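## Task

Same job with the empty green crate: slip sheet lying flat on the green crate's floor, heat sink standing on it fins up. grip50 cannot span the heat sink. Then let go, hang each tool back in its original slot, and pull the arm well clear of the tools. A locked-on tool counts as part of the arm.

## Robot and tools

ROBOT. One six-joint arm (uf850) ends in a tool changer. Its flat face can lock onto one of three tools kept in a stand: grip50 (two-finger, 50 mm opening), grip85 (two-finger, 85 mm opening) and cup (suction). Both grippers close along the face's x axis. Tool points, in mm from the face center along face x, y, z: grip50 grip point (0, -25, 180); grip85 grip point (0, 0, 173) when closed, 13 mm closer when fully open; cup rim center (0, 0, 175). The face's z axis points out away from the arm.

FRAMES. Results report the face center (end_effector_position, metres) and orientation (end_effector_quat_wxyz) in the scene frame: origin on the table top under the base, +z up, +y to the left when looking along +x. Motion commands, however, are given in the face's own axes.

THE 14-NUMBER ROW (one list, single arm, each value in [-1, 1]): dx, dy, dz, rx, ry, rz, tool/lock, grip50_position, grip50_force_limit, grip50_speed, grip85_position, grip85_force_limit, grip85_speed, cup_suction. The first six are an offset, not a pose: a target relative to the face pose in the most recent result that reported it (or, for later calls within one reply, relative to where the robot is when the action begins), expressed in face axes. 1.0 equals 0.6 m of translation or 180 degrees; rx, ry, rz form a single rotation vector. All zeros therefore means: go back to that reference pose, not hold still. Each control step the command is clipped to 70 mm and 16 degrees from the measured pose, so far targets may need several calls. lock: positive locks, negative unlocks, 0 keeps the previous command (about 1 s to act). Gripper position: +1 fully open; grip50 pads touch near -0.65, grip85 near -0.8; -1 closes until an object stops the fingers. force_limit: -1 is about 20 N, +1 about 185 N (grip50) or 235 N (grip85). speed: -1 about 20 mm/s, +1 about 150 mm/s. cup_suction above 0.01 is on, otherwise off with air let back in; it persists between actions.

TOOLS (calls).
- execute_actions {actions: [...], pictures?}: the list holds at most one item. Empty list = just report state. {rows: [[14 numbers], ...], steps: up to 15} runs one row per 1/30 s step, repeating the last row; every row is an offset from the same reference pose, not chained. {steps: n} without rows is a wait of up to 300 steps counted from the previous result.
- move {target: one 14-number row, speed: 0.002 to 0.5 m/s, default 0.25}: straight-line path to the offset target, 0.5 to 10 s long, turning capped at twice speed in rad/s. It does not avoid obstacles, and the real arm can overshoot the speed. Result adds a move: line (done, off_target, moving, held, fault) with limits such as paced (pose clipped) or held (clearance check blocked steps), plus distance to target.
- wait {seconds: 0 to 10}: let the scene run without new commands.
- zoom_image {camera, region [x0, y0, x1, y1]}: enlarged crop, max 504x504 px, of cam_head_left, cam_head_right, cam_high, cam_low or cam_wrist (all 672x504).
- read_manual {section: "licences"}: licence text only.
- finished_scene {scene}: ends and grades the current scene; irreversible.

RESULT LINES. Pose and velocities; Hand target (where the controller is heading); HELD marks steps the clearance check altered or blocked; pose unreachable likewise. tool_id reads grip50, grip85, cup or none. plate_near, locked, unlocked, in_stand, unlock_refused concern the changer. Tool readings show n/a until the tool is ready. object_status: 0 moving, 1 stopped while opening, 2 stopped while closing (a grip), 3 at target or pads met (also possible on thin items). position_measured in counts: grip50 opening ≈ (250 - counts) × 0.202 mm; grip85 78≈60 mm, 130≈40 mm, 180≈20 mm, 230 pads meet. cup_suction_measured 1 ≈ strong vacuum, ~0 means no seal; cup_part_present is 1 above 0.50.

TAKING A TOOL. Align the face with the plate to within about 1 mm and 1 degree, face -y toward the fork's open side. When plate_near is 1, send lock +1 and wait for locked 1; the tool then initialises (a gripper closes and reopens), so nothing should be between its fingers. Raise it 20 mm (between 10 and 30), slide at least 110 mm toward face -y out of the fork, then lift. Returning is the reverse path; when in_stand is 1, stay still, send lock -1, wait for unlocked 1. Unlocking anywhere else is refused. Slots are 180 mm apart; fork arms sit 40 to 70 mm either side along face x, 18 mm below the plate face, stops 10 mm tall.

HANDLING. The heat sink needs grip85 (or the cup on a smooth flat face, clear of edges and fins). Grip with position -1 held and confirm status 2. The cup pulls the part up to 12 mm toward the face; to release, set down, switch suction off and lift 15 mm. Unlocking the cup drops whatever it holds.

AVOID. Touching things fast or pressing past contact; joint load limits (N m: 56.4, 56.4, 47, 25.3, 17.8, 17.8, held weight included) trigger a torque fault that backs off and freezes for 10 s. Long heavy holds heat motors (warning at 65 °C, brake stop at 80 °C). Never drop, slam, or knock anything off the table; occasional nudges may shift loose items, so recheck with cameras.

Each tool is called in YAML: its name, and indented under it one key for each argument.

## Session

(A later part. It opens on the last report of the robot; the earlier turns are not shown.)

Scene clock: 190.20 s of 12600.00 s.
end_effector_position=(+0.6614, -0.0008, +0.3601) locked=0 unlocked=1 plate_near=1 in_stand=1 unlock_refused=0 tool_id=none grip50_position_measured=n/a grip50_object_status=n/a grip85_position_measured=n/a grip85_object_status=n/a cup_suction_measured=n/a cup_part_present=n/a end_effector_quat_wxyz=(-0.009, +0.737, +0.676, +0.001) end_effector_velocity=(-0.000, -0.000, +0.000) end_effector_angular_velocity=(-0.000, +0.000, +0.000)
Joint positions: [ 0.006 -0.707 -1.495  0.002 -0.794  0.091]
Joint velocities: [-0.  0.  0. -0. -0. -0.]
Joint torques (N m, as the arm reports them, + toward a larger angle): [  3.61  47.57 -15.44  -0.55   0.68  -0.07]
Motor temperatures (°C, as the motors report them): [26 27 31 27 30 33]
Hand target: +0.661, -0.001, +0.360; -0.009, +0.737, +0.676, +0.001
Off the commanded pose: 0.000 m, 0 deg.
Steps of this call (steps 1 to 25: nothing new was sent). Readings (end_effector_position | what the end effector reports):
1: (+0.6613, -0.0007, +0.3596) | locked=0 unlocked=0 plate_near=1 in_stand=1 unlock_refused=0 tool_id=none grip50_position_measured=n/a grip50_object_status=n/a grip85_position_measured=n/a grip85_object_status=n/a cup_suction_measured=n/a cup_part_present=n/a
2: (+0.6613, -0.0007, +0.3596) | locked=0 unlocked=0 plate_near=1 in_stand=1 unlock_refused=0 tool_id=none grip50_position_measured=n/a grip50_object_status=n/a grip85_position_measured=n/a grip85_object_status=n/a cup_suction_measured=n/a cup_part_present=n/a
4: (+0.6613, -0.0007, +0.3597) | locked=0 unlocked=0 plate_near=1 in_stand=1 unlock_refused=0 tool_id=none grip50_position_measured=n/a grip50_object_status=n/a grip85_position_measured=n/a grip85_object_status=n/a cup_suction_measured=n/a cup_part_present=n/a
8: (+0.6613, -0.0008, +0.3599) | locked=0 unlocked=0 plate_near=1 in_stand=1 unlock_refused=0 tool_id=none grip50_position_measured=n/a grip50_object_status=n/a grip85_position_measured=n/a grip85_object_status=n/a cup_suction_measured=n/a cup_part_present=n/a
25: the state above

move:
  target: [0,0,-0.07,0,0,0,0,0,0,0,0,0,0,0]
  speed: 0.1

move:
  target: [-0.3,0,0,0,0,0,0,0,0,0,0,0,0,0]
  speed: 0.2

Scene clock: 197.20 s of 12600.00 s.
end_effector_position=(+0.6616, -0.0014, +0.4017) locked=0 unlocked=1 plate_near=0 in_stand=0 unlock_refused=0 tool_id=none grip50_position_measured=n/a grip50_object_status=n/a grip85_position_measured=n/a grip85_object_status=n/a cup_suction_measured=n/a cup_part_present=n/a end_effector_quat_wxyz=(-0.010, +0.737, +0.676, +0.001) end_effector_velocity=(-0.000, +0.000, -0.001) end_effector_angular_velocity=(-0.000, +0.003, +0.001)
Joint positions: [ 0.006 -0.663 -1.526  0.002 -0.869  0.091]
Joint velocities: [ 0.    -0.001  0.    -0.    -0.001  0.   ]
Joint torques (N m, as the arm reports them, + toward a larger angle): [  4.38  47.92 -15.83  -0.16   0.73   0.06]
Motor temperatures (°C, as the motors report them): [26 27 31 27 30 33]
Hand target: +0.662, -0.001, +0.402; -0.009, +0.737, +0.676, +0.001
Off the commanded pose: 0.000 m, 0 deg.
move: done

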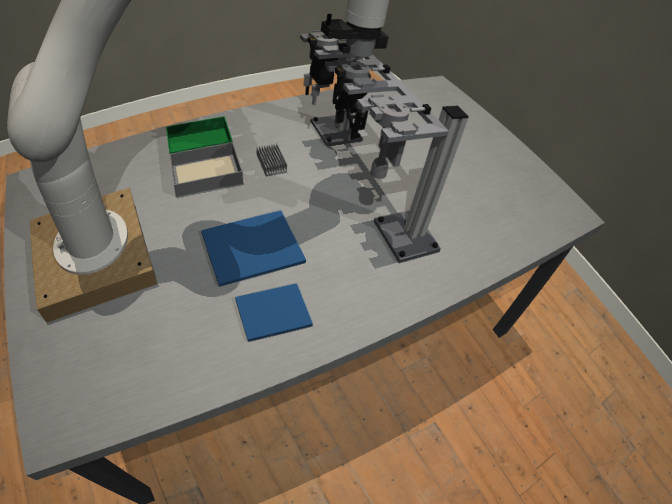

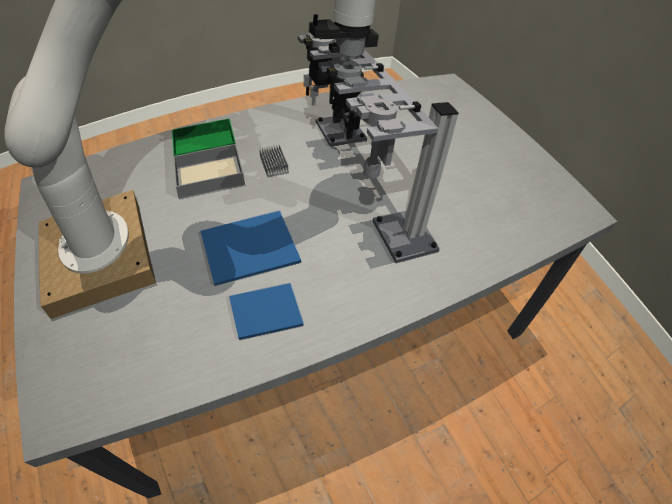

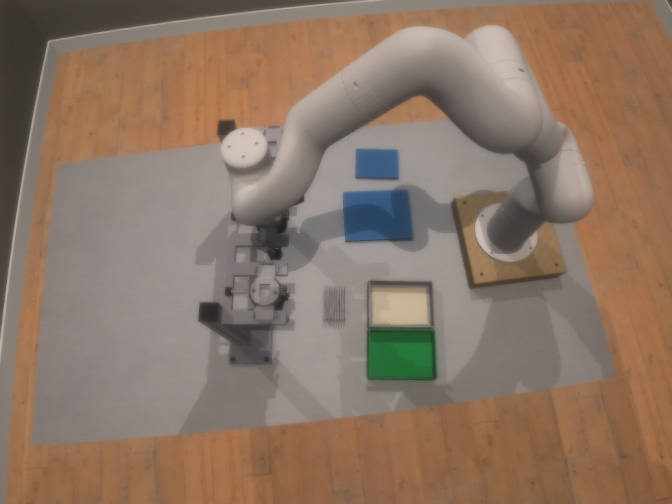

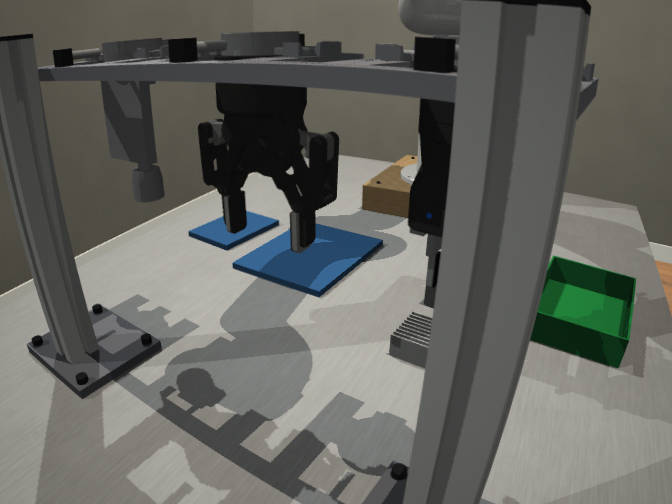

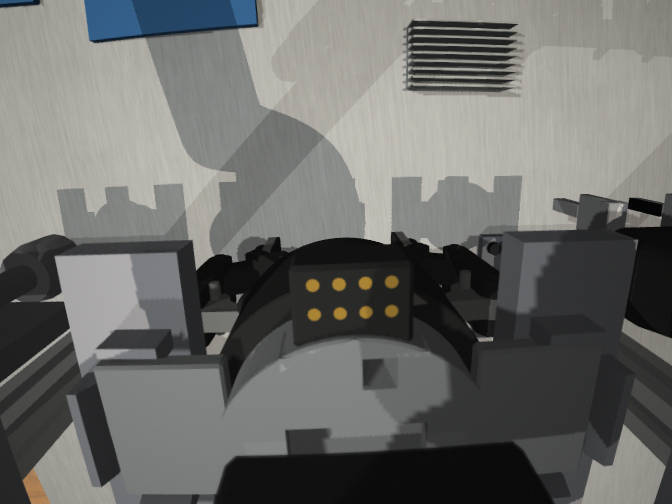

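Scene clock: 198.47 s of 12600.00 s.
end_effector_position=(+0.6467, -0.1801, +0.3993) locked=0 unlocked=1 plate_near=0 in_stand=0 unlock_refused=0 tool_id=none grip50_position_measured=n/a grip50_object_status=n/a grip85_position_measured=n/a grip85_object_status=n/a cup_suction_measured=n/a cup_part_present=n/a end_effector_quat_wxyz=(-0.010, +0.737, +0.676, +0.002) end_effector_velocity=(-0.000, -0.001, +0.000) end_effector_angular_velocity=(-0.000, +0.000, +0.001)
Joint positions: [-0.264 -0.684 -1.559  0.001 -0.882 -0.18 ]
Joint velocities: [-0.001  0.    -0.    -0.001 -0.001 -0.002]
Joint torques (N m, as the arm reports them, + toward a larger angle): [  4.    49.58 -15.75  -0.72   0.65   0.12]
Motor temperatures (°C, as the motors report them): [26 27 31 27 30 33]
Hand target: +0.647, -0.181, +0.399; -0.010, +0.737, +0.676, +0.002
Off the commanded pose: 0.001 m, 0 deg.
move: done

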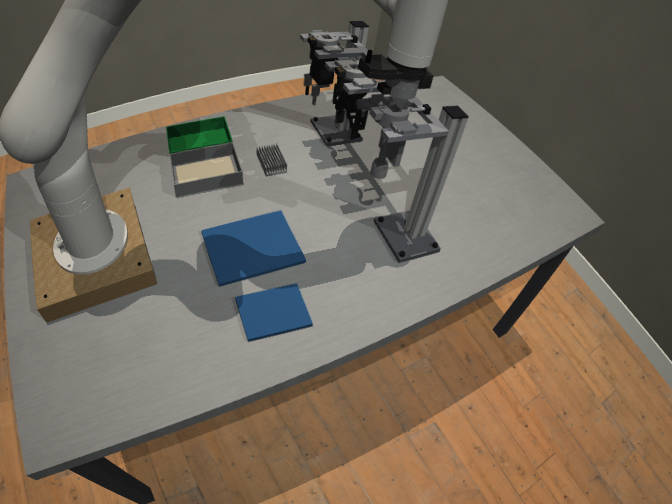

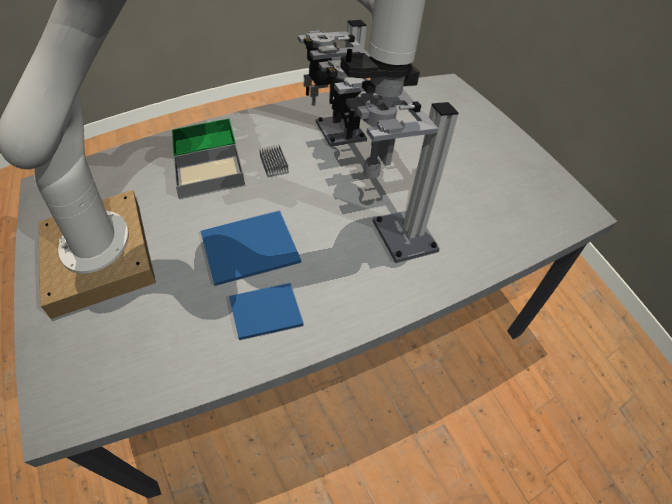

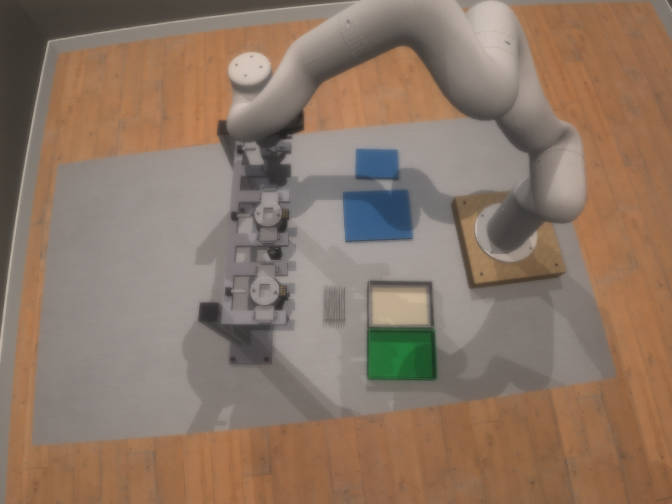

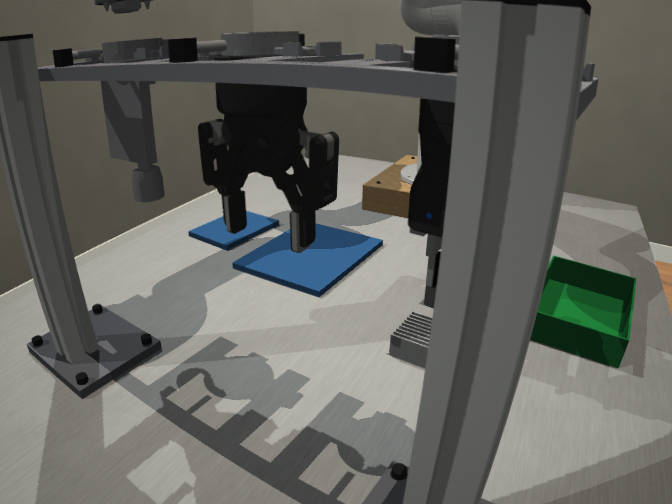

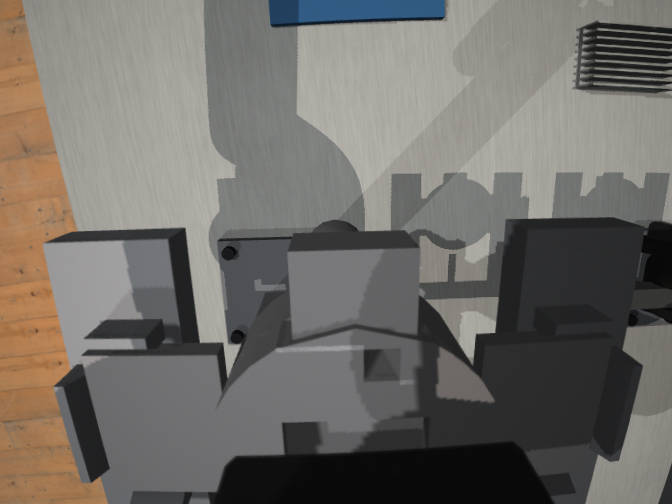

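move:
  target: [-0.001,-0.0017,-0.004,0,0,0,0,0,0,0,0,0,0,0]
  speed: 0.03

Scene clock: 217.30 s of 12600.00 s.
end_effector_position=(+0.6457, -0.1807, +0.4016) locked=0 unlocked=1 plate_near=0 in_stand=0 unlock_refused=0 tool_id=none grip50_position_measured=n/a grip50_object_status=n/a grip85_position_measured=n/a grip85_object_status=n/a cup_suction_measured=n/a cup_part_present=n/a end_effector_quat_wxyz=(-0.010, +0.737, +0.676, +0.002) end_effector_velocity=(-0.000, -0.000, -0.000) end_effector_angular_velocity=(-0.000, +0.001, +0.000)
Joint positions: [-0.266 -0.68  -1.558  0.001 -0.885 -0.181]
Joint velocities: [-0. -0.  0. -0. -0. -0.]
Joint torques (N m, as the arm reports them, + toward a larger angle): [  4.36  47.49 -16.33  -0.76   0.76   0.27]
Motor temperatures (°C, as the motors report them): [26 27 31 27 30 33]
Hand target: +0.646, -0.181, +0.402; -0.010, +0.737, +0.676, +0.002
Off the commanded pose: 0.000 m, 0 deg.
move: done

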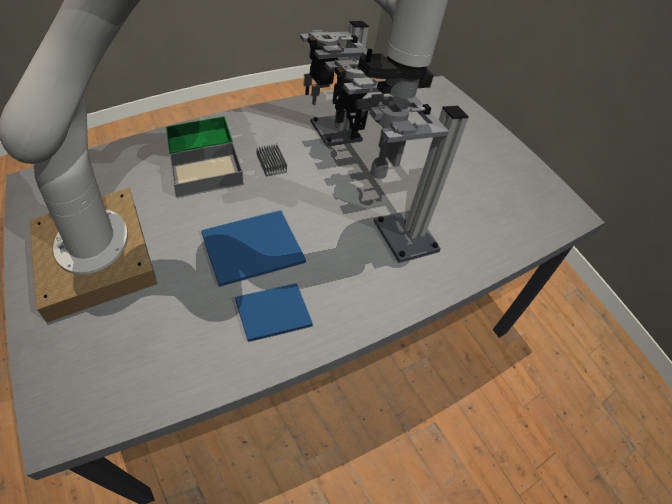

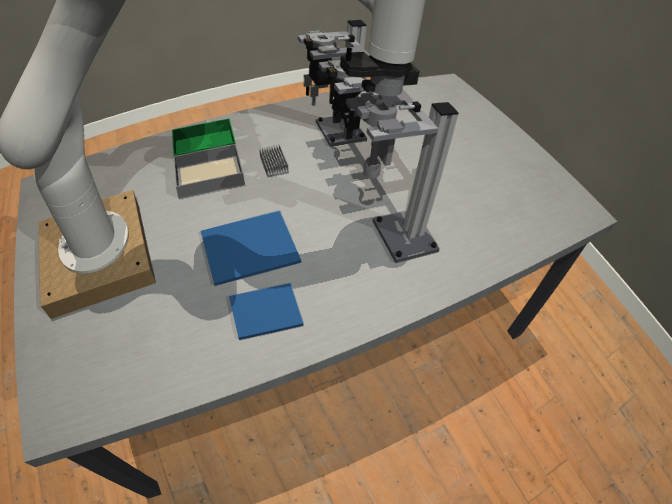

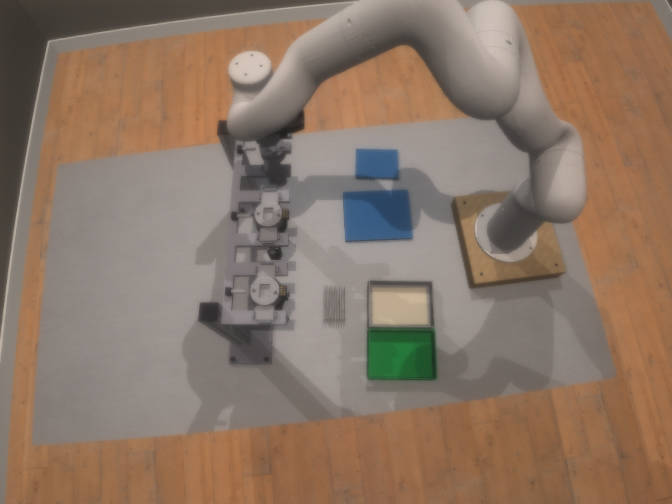

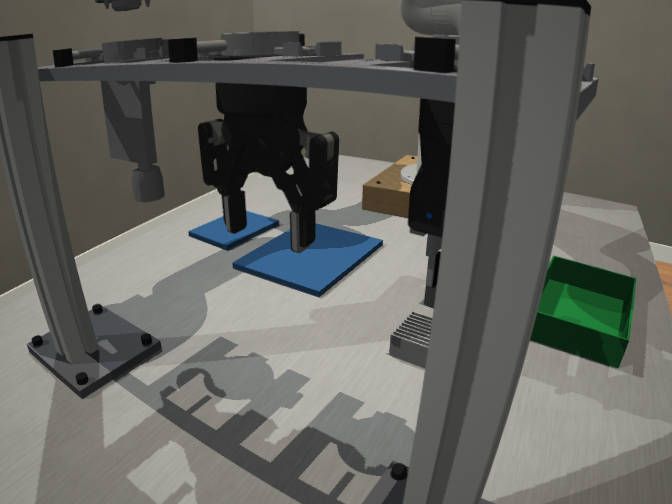

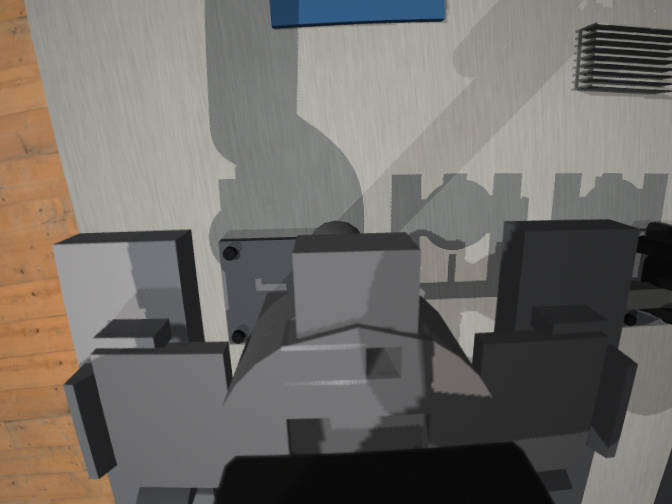

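move:
  target: [0.0009,-0.0033,0,0,0,0,0,0,0,0,0,0,0,0]
  speed: 0.03

zoom_image:
  camera: "cam_wrist"
  region: [180,200,560,480]

Scene clock: 226.27 s of 12600.00 s.
end_effector_position=(+0.6437, -0.1800, +0.4017) locked=0 unlocked=1 plate_near=0 in_stand=0 unlock_refused=0 tool_id=none grip50_position_measured=n/a grip50_object_status=n/a grip85_position_measured=n/a grip85_object_status=n/a cup_suction_measured=n/a cup_part_present=n/a end_effector_quat_wxyz=(-0.010, +0.737, +0.676, +0.002) end_effector_velocity=(-0.000, -0.000, -0.000) end_effector_angular_velocity=(+0.000, +0.001, -0.000)
Joint positions: [-0.265 -0.675 -1.55   0.001 -0.882 -0.181]
Joint velocities: [-0.     0.     0.    -0.    -0.001  0.   ]
Joint torques (N m, as the arm reports them, + toward a larger angle): [  3.83  48.96 -16.3   -0.29   0.78   0.26]
Motor temperatures (°C, as the motors report them): [26 27 31 27 30 33]
Hand target: +0.644, -0.180, +0.402; -0.010, +0.737, +0.676, +0.002
Off the commanded pose: 0.000 m, 0 deg.
move: done

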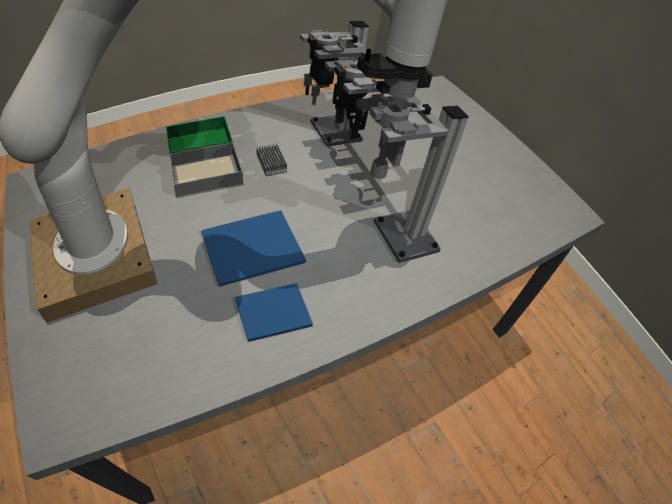

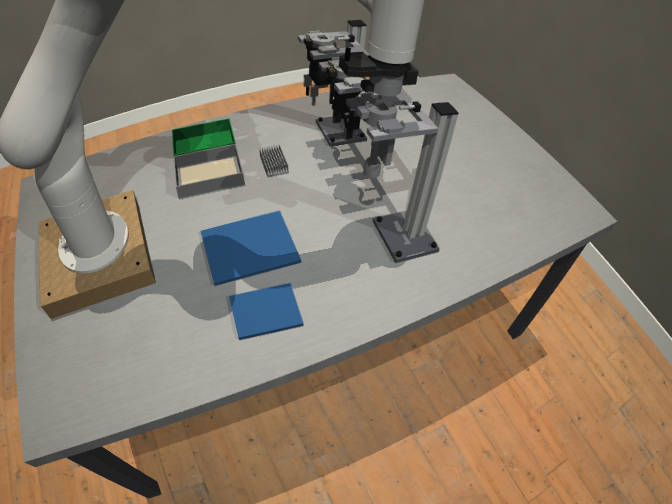

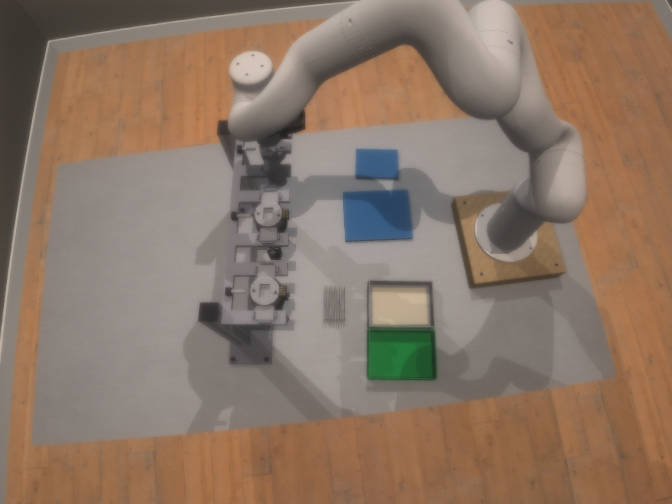

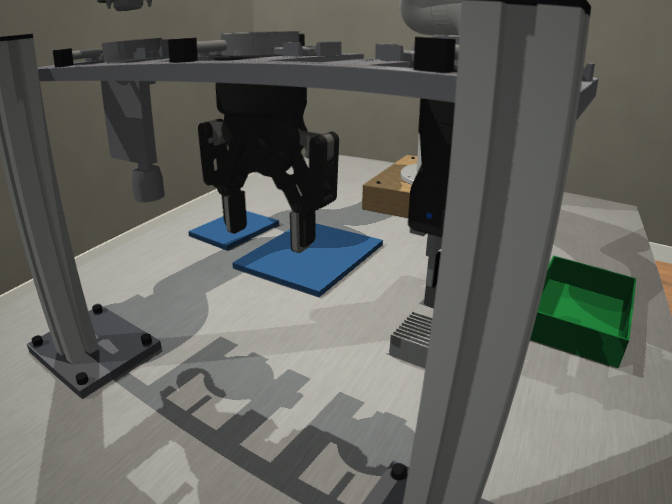

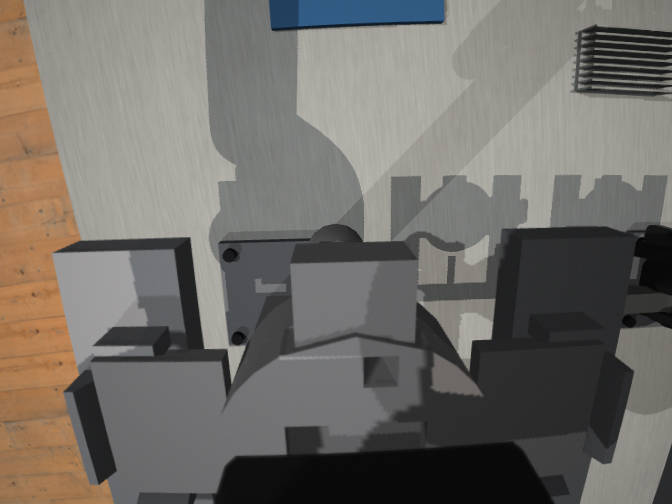

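Region (180, 200, 560, 480) of cam_wrist's 672x504 image, scaled by 1.326, with more detail than that image has; it fills the top 371 rows of this view, and the rest is white.

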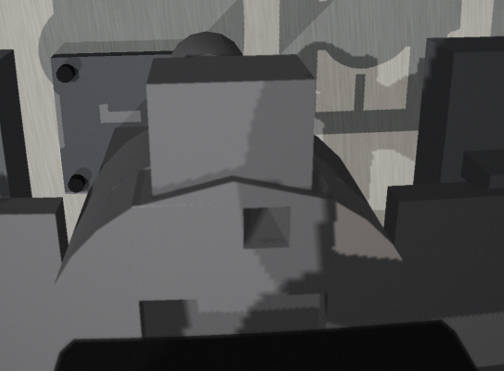

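move:
  target: [0,0,0.06,0,0,0,0,0,0,0,0,0,0,0]
  speed: 0.05

move:
  target: [0,0,0.0125,0,0,0,0,0,0,0,0,0,0,0]
  speed: 0.012

Scene clock: 234.73 s of 12600.00 s.
end_effector_position=(+0.6435, -0.1795, +0.3659) locked=0 unlocked=1 plate_near=0 in_stand=0 unlock_refused=0 tool_id=none grip50_position_measured=n/a grip50_object_status=n/a grip85_position_measured=n/a grip85_object_status=n/a cup_suction_measured=n/a cup_part_present=n/a end_effector_quat_wxyz=(-0.010, +0.737, +0.676, +0.002) end_effector_velocity=(+0.000, -0.000, +0.001) end_effector_angular_velocity=(-0.001, -0.002, +0.001)
Joint positions: [-0.265 -0.711 -1.522  0.001 -0.817 -0.181]
Joint velocities: [ 0.     0.001 -0.001 -0.001  0.    -0.   ]
Joint torques (N m, as the arm reports them, + toward a larger angle): [  3.57  48.26 -14.95  -0.52   0.54   0.  ]
Motor temperatures (°C, as the motors report them): [26 27 31 27 30 33]
Hand target: +0.643, -0.179, +0.366; -0.010, +0.737, +0.676, +0.002
Off the commanded pose: 0.000 m, 0 deg.
move: done

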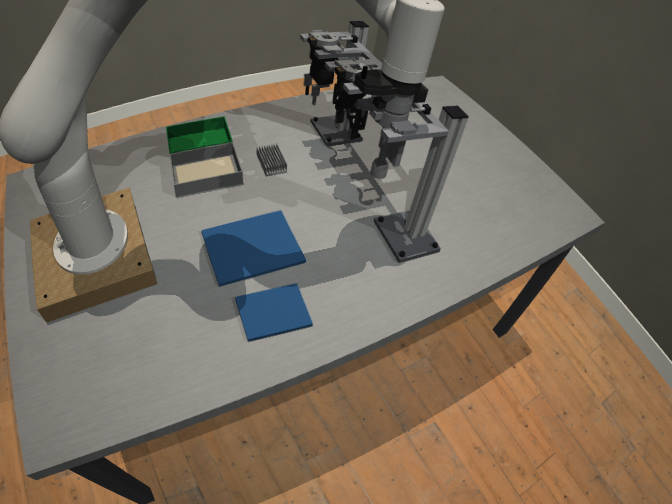

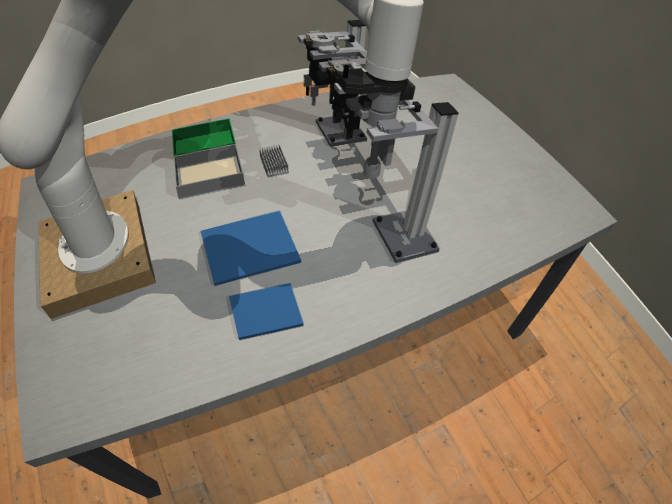

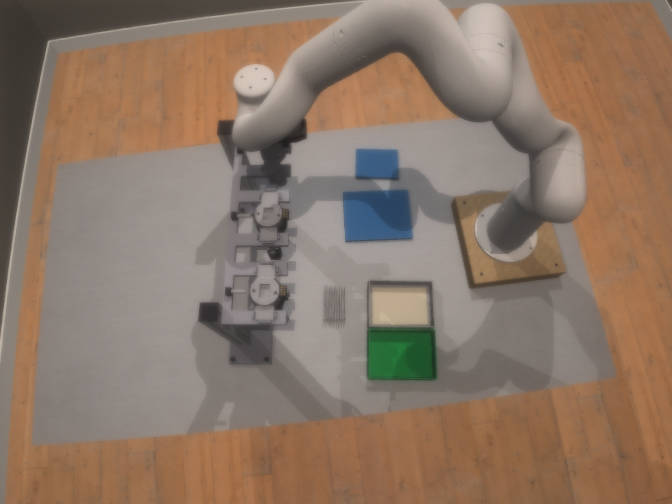

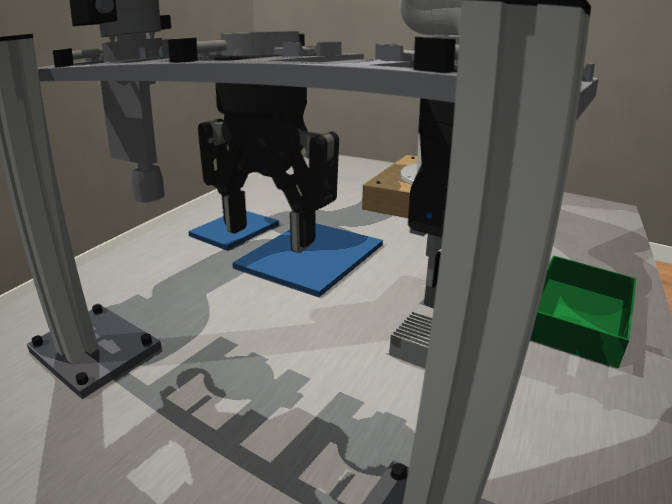

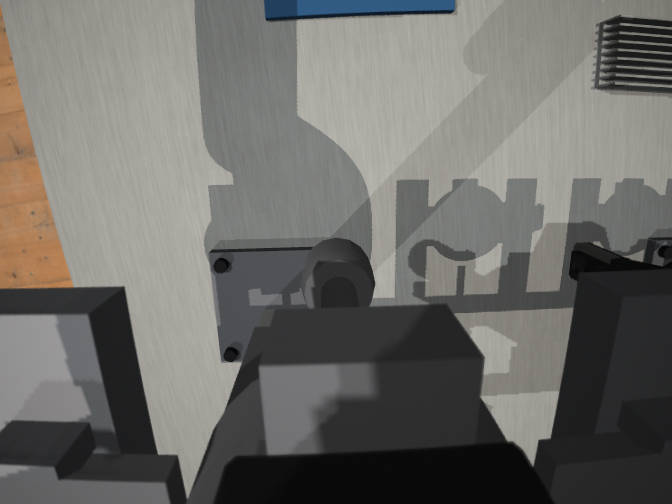

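Scene clock: 235.57 s of 12600.00 s.
end_effector_position=(+0.6434, -0.1794, +0.3598) locked=0 unlocked=1 plate_near=0 in_stand=1 unlock_refused=0 tool_id=none grip50_position_measured=n/a grip50_object_status=n/a grip85_position_measured=n/a grip85_object_status=n/a cup_suction_measured=n/a cup_part_present=n/a end_effector_quat_wxyz=(-0.010, +0.737, +0.675, +0.002) end_effector_velocity=(+0.000, +0.000, -0.001) end_effector_angular_velocity=(-0.000, -0.001, +0.002)
Joint positions: [-0.265 -0.718 -1.518  0.001 -0.807 -0.18 ]
Joint velocities: [ 0.    -0.001  0.001 -0.     0.002 -0.002]
Joint torques (N m, as the arm reports them, + toward a larger angle): [  5.9   35.78 -11.68  -1.23   3.99  -1.34]
Motor temperatures (°C, as the motors report them): [26 27 31 27 30 33]
Hand target: +0.643, -0.179, +0.358; -0.010, +0.737, +0.676, +0.002
Off the commanded pose: 0.001 m, 0 deg.
move: done

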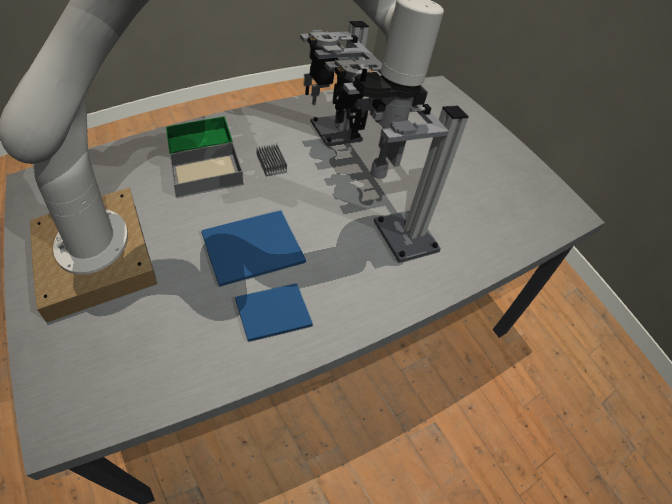

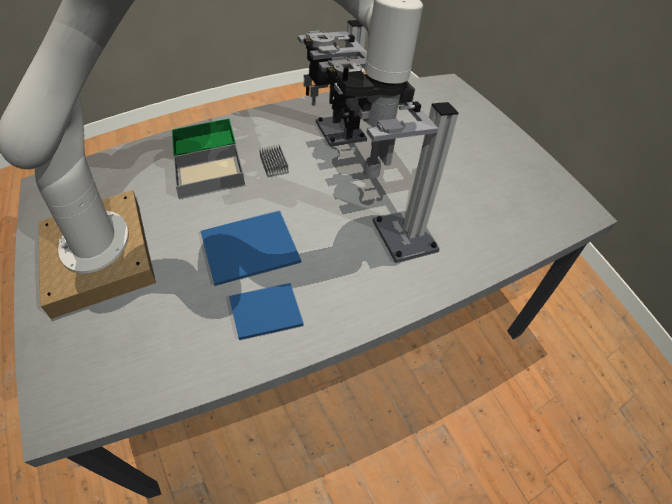

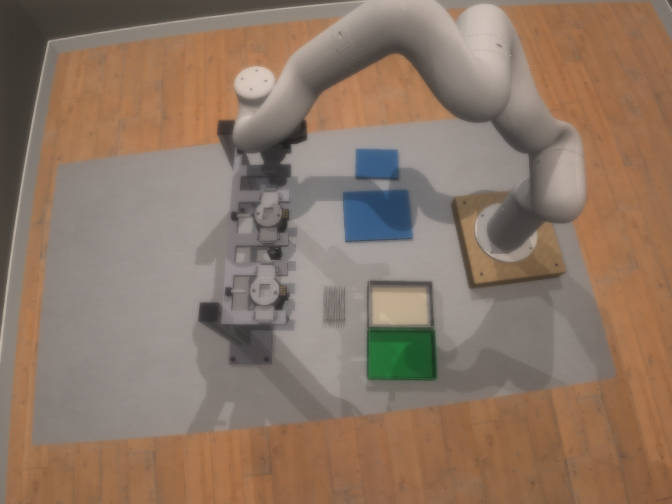

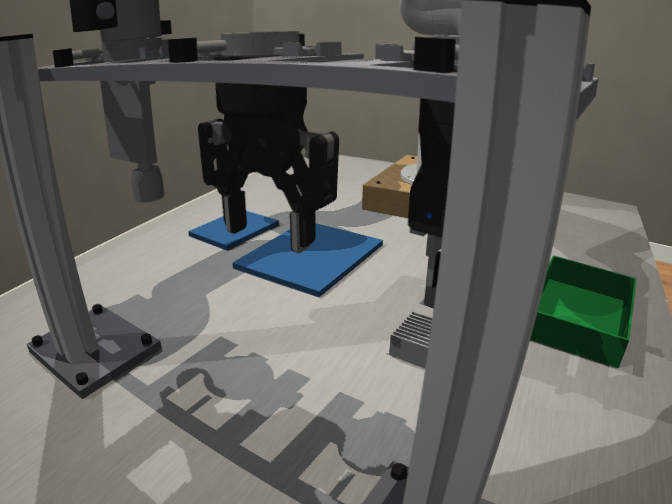

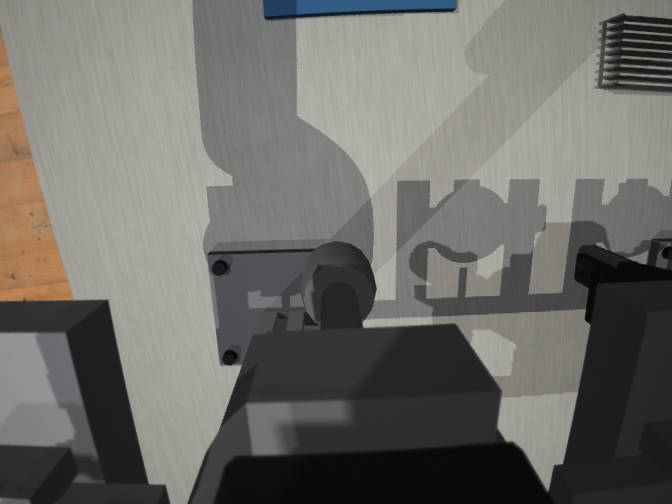

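execute_actions:
  actions:
    - {"rows":[[0,-0.0008,0.001,0,0,0,0,0,0,0,0,0,0,0]],"steps":10}
  pictures: false

Scene clock: 247.37 s of 12600.00 s.
end_effector_position=(+0.6433, -0.1794, +0.3595) locked=0 unlocked=1 plate_near=1 in_stand=1 unlock_refused=0 tool_id=none grip50_position_measured=n/a grip50_object_status=n/a grip85_position_measured=n/a grip85_object_status=n/a cup_suction_measured=n/a cup_part_present=n/a end_effector_quat_wxyz=(-0.009, +0.738, +0.675, +0.002) end_effector_velocity=(-0.000, +0.000, -0.000) end_effector_angular_velocity=(+0.001, +0.003, +0.000)
Joint positions: [-0.265 -0.717 -1.516  0.001 -0.804 -0.179]
Joint velocities: [-0.    -0.    -0.     0.001 -0.003 -0.001]
Joint torques (N m, as the arm reports them, + toward a larger angle): [  1.76  31.2  -10.5   -1.93   3.66  -1.56]
Motor temperatures (°C, as the motors report them): [26 27 31 27 31 33]
Hand target: +0.643, -0.179, +0.359; -0.010, +0.737, +0.675, +0.002
Off the commanded pose: 0.000 m, 0 deg.
Steps of this call (steps 1 to 344: nothing new was sent; steps 345 to 354: all 10 steps of this action). Readings (end_effector_position | what the end effector reports):
345: (+0.6434, -0.1794, +0.3596) | locked=0 unlocked=1 plate_near=1 in_stand=1 unlock_refused=0 tool_id=none grip50_position_measured=n/a grip50_object_status=n/a grip85_position_measured=n/a grip85_object_status=n/a cup_suction_measured=n/a cup_part_present=n/a
346: (+0.6433, -0.1794, +0.3596) | locked=0 unlocked=1 plate_near=1 in_stand=1 unlock_refused=0 tool_id=none grip50_position_measured=n/a grip50_object_status=n/a grip85_position_measured=n/a grip85_object_status=n/a cup_suction_measured=n/a cup_part_present=n/a
348: (+0.6433, -0.1794, +0.3596) | locked=0 unlocked=1 plate_near=1 in_stand=1 unlock_refused=0 tool_id=none grip50_position_measured=n/a grip50_object_status=n/a grip85_position_measured=n/a grip85_object_status=n/a cup_suction_measured=n/a cup_part_present=n/a
352: (+0.6433, -0.1794, +0.3595) | locked=0 unlocked=1 plate_near=1 in_stand=1 unlock_refused=0 tool_id=none grip50_position_measured=n/a grip50_object_status=n/a grip85_position_measured=n/a grip85_object_status=n/a cup_suction_measured=n/a cup_part_present=n/a
354: the state above

execute_actions:
  actions:
    - {"rows":[[0,0,0,0,0,0,1,0,0,0,0,0,0,0]],"steps":15}
  pictures: false

execute_actions:
  actions:
    - {"steps":25}
  pictures: false

move:
  target: [0,0,-0.0333,0,0,0,0,0,0,0,0,0,0,0]
  speed: 0.05

Scene clock: 254.23 s of 12600.00 s.
end_effector_position=(+0.6430, -0.1794, +0.3593) locked=0 unlocked=0 plate_near=1 in_stand=1 unlock_refused=0 tool_id=none grip50_position_measured=n/a grip50_object_status=n/a grip85_position_measured=n/a grip85_object_status=n/a cup_suction_measured=n/a cup_part_present=n/a end_effector_quat_wxyz=(-0.010, +0.738, +0.675, +0.002) end_effector_velocity=(+0.000, +0.000, -0.001) end_effector_angular_velocity=(-0.001, -0.003, -0.007)
Joint positions: [-0.265 -0.717 -1.515  0.001 -0.804 -0.178]
Joint velocities: [ 0.    -0.001  0.002 -0.     0.005  0.008]
Joint torques (N m, as the arm reports them, + toward a larger angle): [  9.06  32.93 -12.98  -0.85   4.01  -1.76]
Motor temperatures (°C, as the motors report them): [26 27 31 27 31 33]
Hand target: +0.643, -0.179, +0.360; -0.009, +0.738, +0.675, +0.002
Off the commanded pose: 0.000 m, 0 deg.
Steps of this call (steps 1 to 191: nothing new was sent; steps 192 to 206: all 15 steps of this action). Readings (end_effector_position | what the end effector reports):
192: (+0.6429, -0.1794, +0.3592) | locked=0 unlocked=0 plate_near=1 in_stand=1 unlock_refused=0 tool_id=none grip50_position_measured=n/a grip50_object_status=n/a grip85_position_measured=n/a grip85_object_status=n/a cup_suction_measured=n/a cup_part_present=n/a
193: (+0.6429, -0.1794, +0.3592) | locked=0 unlocked=0 plate_near=1 in_stand=1 unlock_refused=0 tool_id=none grip50_position_measured=n/a grip50_object_status=n/a grip85_position_measured=n/a grip85_object_status=n/a cup_suction_measured=n/a cup_part_present=n/a
195: (+0.6430, -0.1794, +0.3592) | locked=0 unlocked=0 plate_near=1 in_stand=1 unlock_refused=0 tool_id=none grip50_position_measured=n/a grip50_object_status=n/a grip85_position_measured=n/a grip85_object_status=n/a cup_suction_measured=n/a cup_part_present=n/a
199: (+0.6430, -0.1794, +0.3592) | locked=0 unlocked=0 plate_near=1 in_stand=1 unlock_refused=0 tool_id=none grip50_position_measured=n/a grip50_object_status=n/a grip85_position_measured=n/a grip85_object_status=n/a cup_suction_measured=n/a cup_part_present=n/a
206: the state above

Scene clock: 255.07 s of 12600.00 s.
end_effector_position=(+0.6432, -0.1795, +0.3599) locked=1 unlocked=0 plate_near=1 in_stand=1 unlock_refused=0 tool_id=cup grip50_position_measured=n/a grip50_object_status=n/a grip85_position_measured=n/a grip85_object_status=n/a cup_suction_measured=n/a cup_part_present=n/a end_effector_quat_wxyz=(-0.009, +0.739, +0.674, +0.002) end_effector_velocity=(+0.000, -0.000, +0.000) end_effector_angular_velocity=(-0.001, -0.000, -0.000)
Joint positions: [-0.266 -0.716 -1.516  0.001 -0.804 -0.175]
Joint velocities: [-0.    -0.    -0.    -0.001 -0.     0.   ]
Joint torques (N m, as the arm reports them, + toward a larger angle): [ 14.33  33.52 -15.46   1.22   5.92  -2.72]
Motor temperatures (°C, as the motors report them): [26 27 31 27 31 33]
Hand target: +0.643, -0.179, +0.360; -0.009, +0.738, +0.675, +0.002
Off the commanded pose: 0.000 m, 0 deg.
Steps of this call (steps 1 to 25: nothing new was sent). Readings (end_effector_position | what the end effector reports):
1: (+0.6430, -0.1793, +0.3593) | locked=0 unlocked=0 plate_near=1 in_stand=1 unlock_refused=0 tool_id=none grip50_position_measured=n/a grip50_object_status=n/a grip85_position_measured=n/a grip85_object_status=n/a cup_suction_measured=n/a cup_part_present=n/a
2: (+0.6430, -0.1794, +0.3593) | locked=0 unlocked=0 plate_near=1 in_stand=1 unlock_refused=0 tool_id=none grip50_position_measured=n/a grip50_object_status=n/a grip85_position_measured=n/a grip85_object_status=n/a cup_suction_measured=n/a cup_part_present=n/a
4: (+0.6430, -0.1794, +0.3595) | locked=0 unlocked=0 plate_near=1 in_stand=1 unlock_refused=0 tool_id=none grip50_position_measured=n/a grip50_object_status=n/a grip85_position_measured=n/a grip85_object_status=n/a cup_suction_measured=n/a cup_part_present=n/a
8: (+0.6430, -0.1795, +0.3597) | locked=0 unlocked=0 plate_near=1 in_stand=1 unlock_refused=0 tool_id=none grip50_position_measured=n/a grip50_object_status=n/a grip85_position_measured=n/a grip85_object_status=n/a cup_suction_measured=n/a cup_part_present=n/a
25: the state above

Scene clock: 255.80 s of 12600.00 s.
end_effector_position=(+0.6433, -0.1797, +0.3796) locked=1 unlocked=0 plate_near=1 in_stand=0 unlock_refused=0 tool_id=cup grip50_position_measured=n/a grip50_object_status=n/a grip85_position_measured=n/a grip85_object_status=n/a cup_suction_measured=0.00 cup_part_present=0 end_effector_quat_wxyz=(-0.009, +0.739, +0.674, +0.002) end_effector_velocity=(-0.001, -0.000, -0.001) end_effector_angular_velocity=(+0.002, +0.005, -0.002)
Joint positions: [-0.265 -0.695 -1.529  0.001 -0.839 -0.175]
Joint velocities: [-0.001 -0.001  0.001  0.001 -0.003  0.001]
Joint torques (N m, as the arm reports them, + toward a larger angle): [  4.58  53.91 -18.77  -0.67   0.61   0.05]
Motor temperatures (°C, as the motors report them): [26 27 31 27 31 33]
Hand target: +0.643, -0.180, +0.380; -0.009, +0.739, +0.674, +0.002
Off the commanded pose: 0.000 m, 0 deg.
move: done

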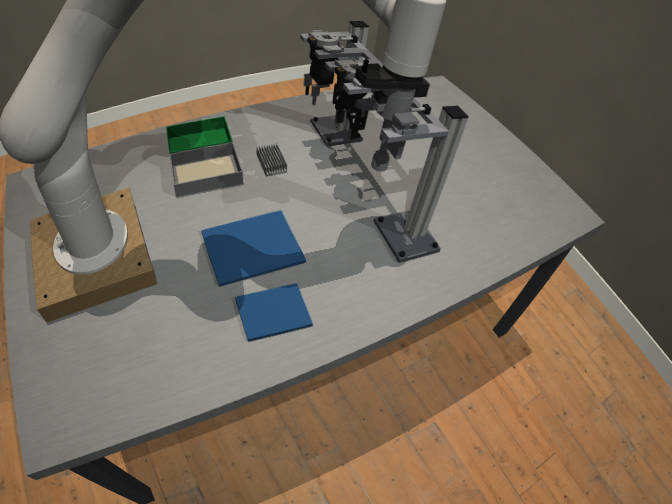

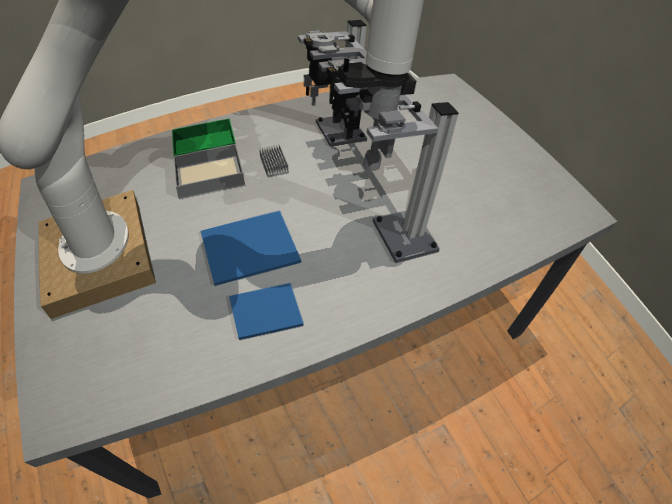

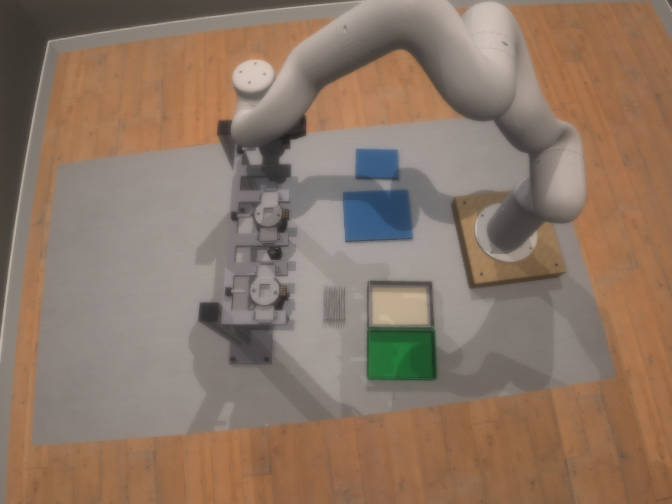

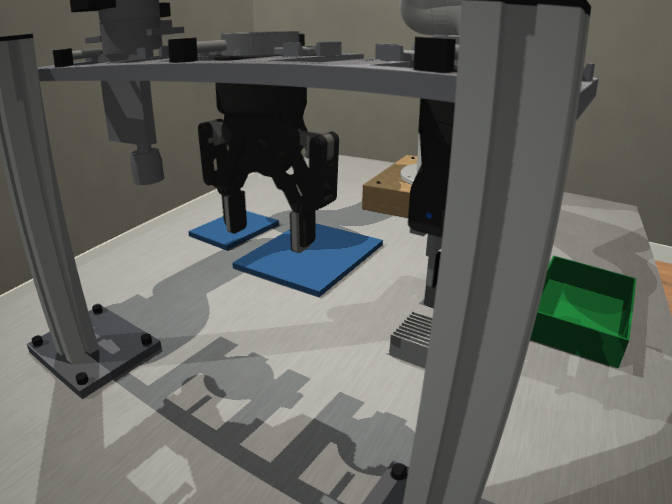

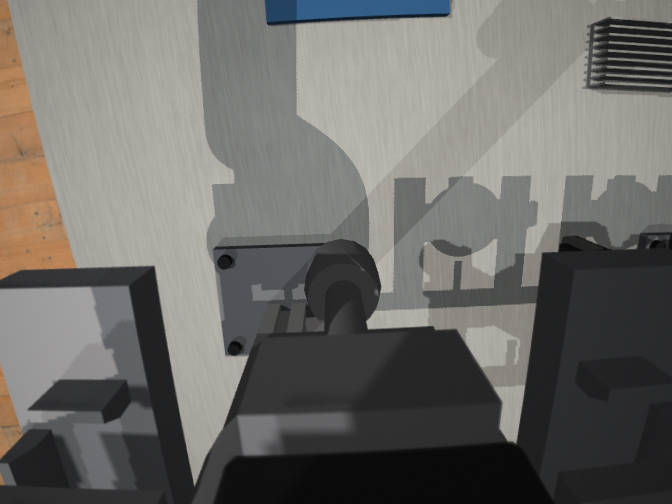

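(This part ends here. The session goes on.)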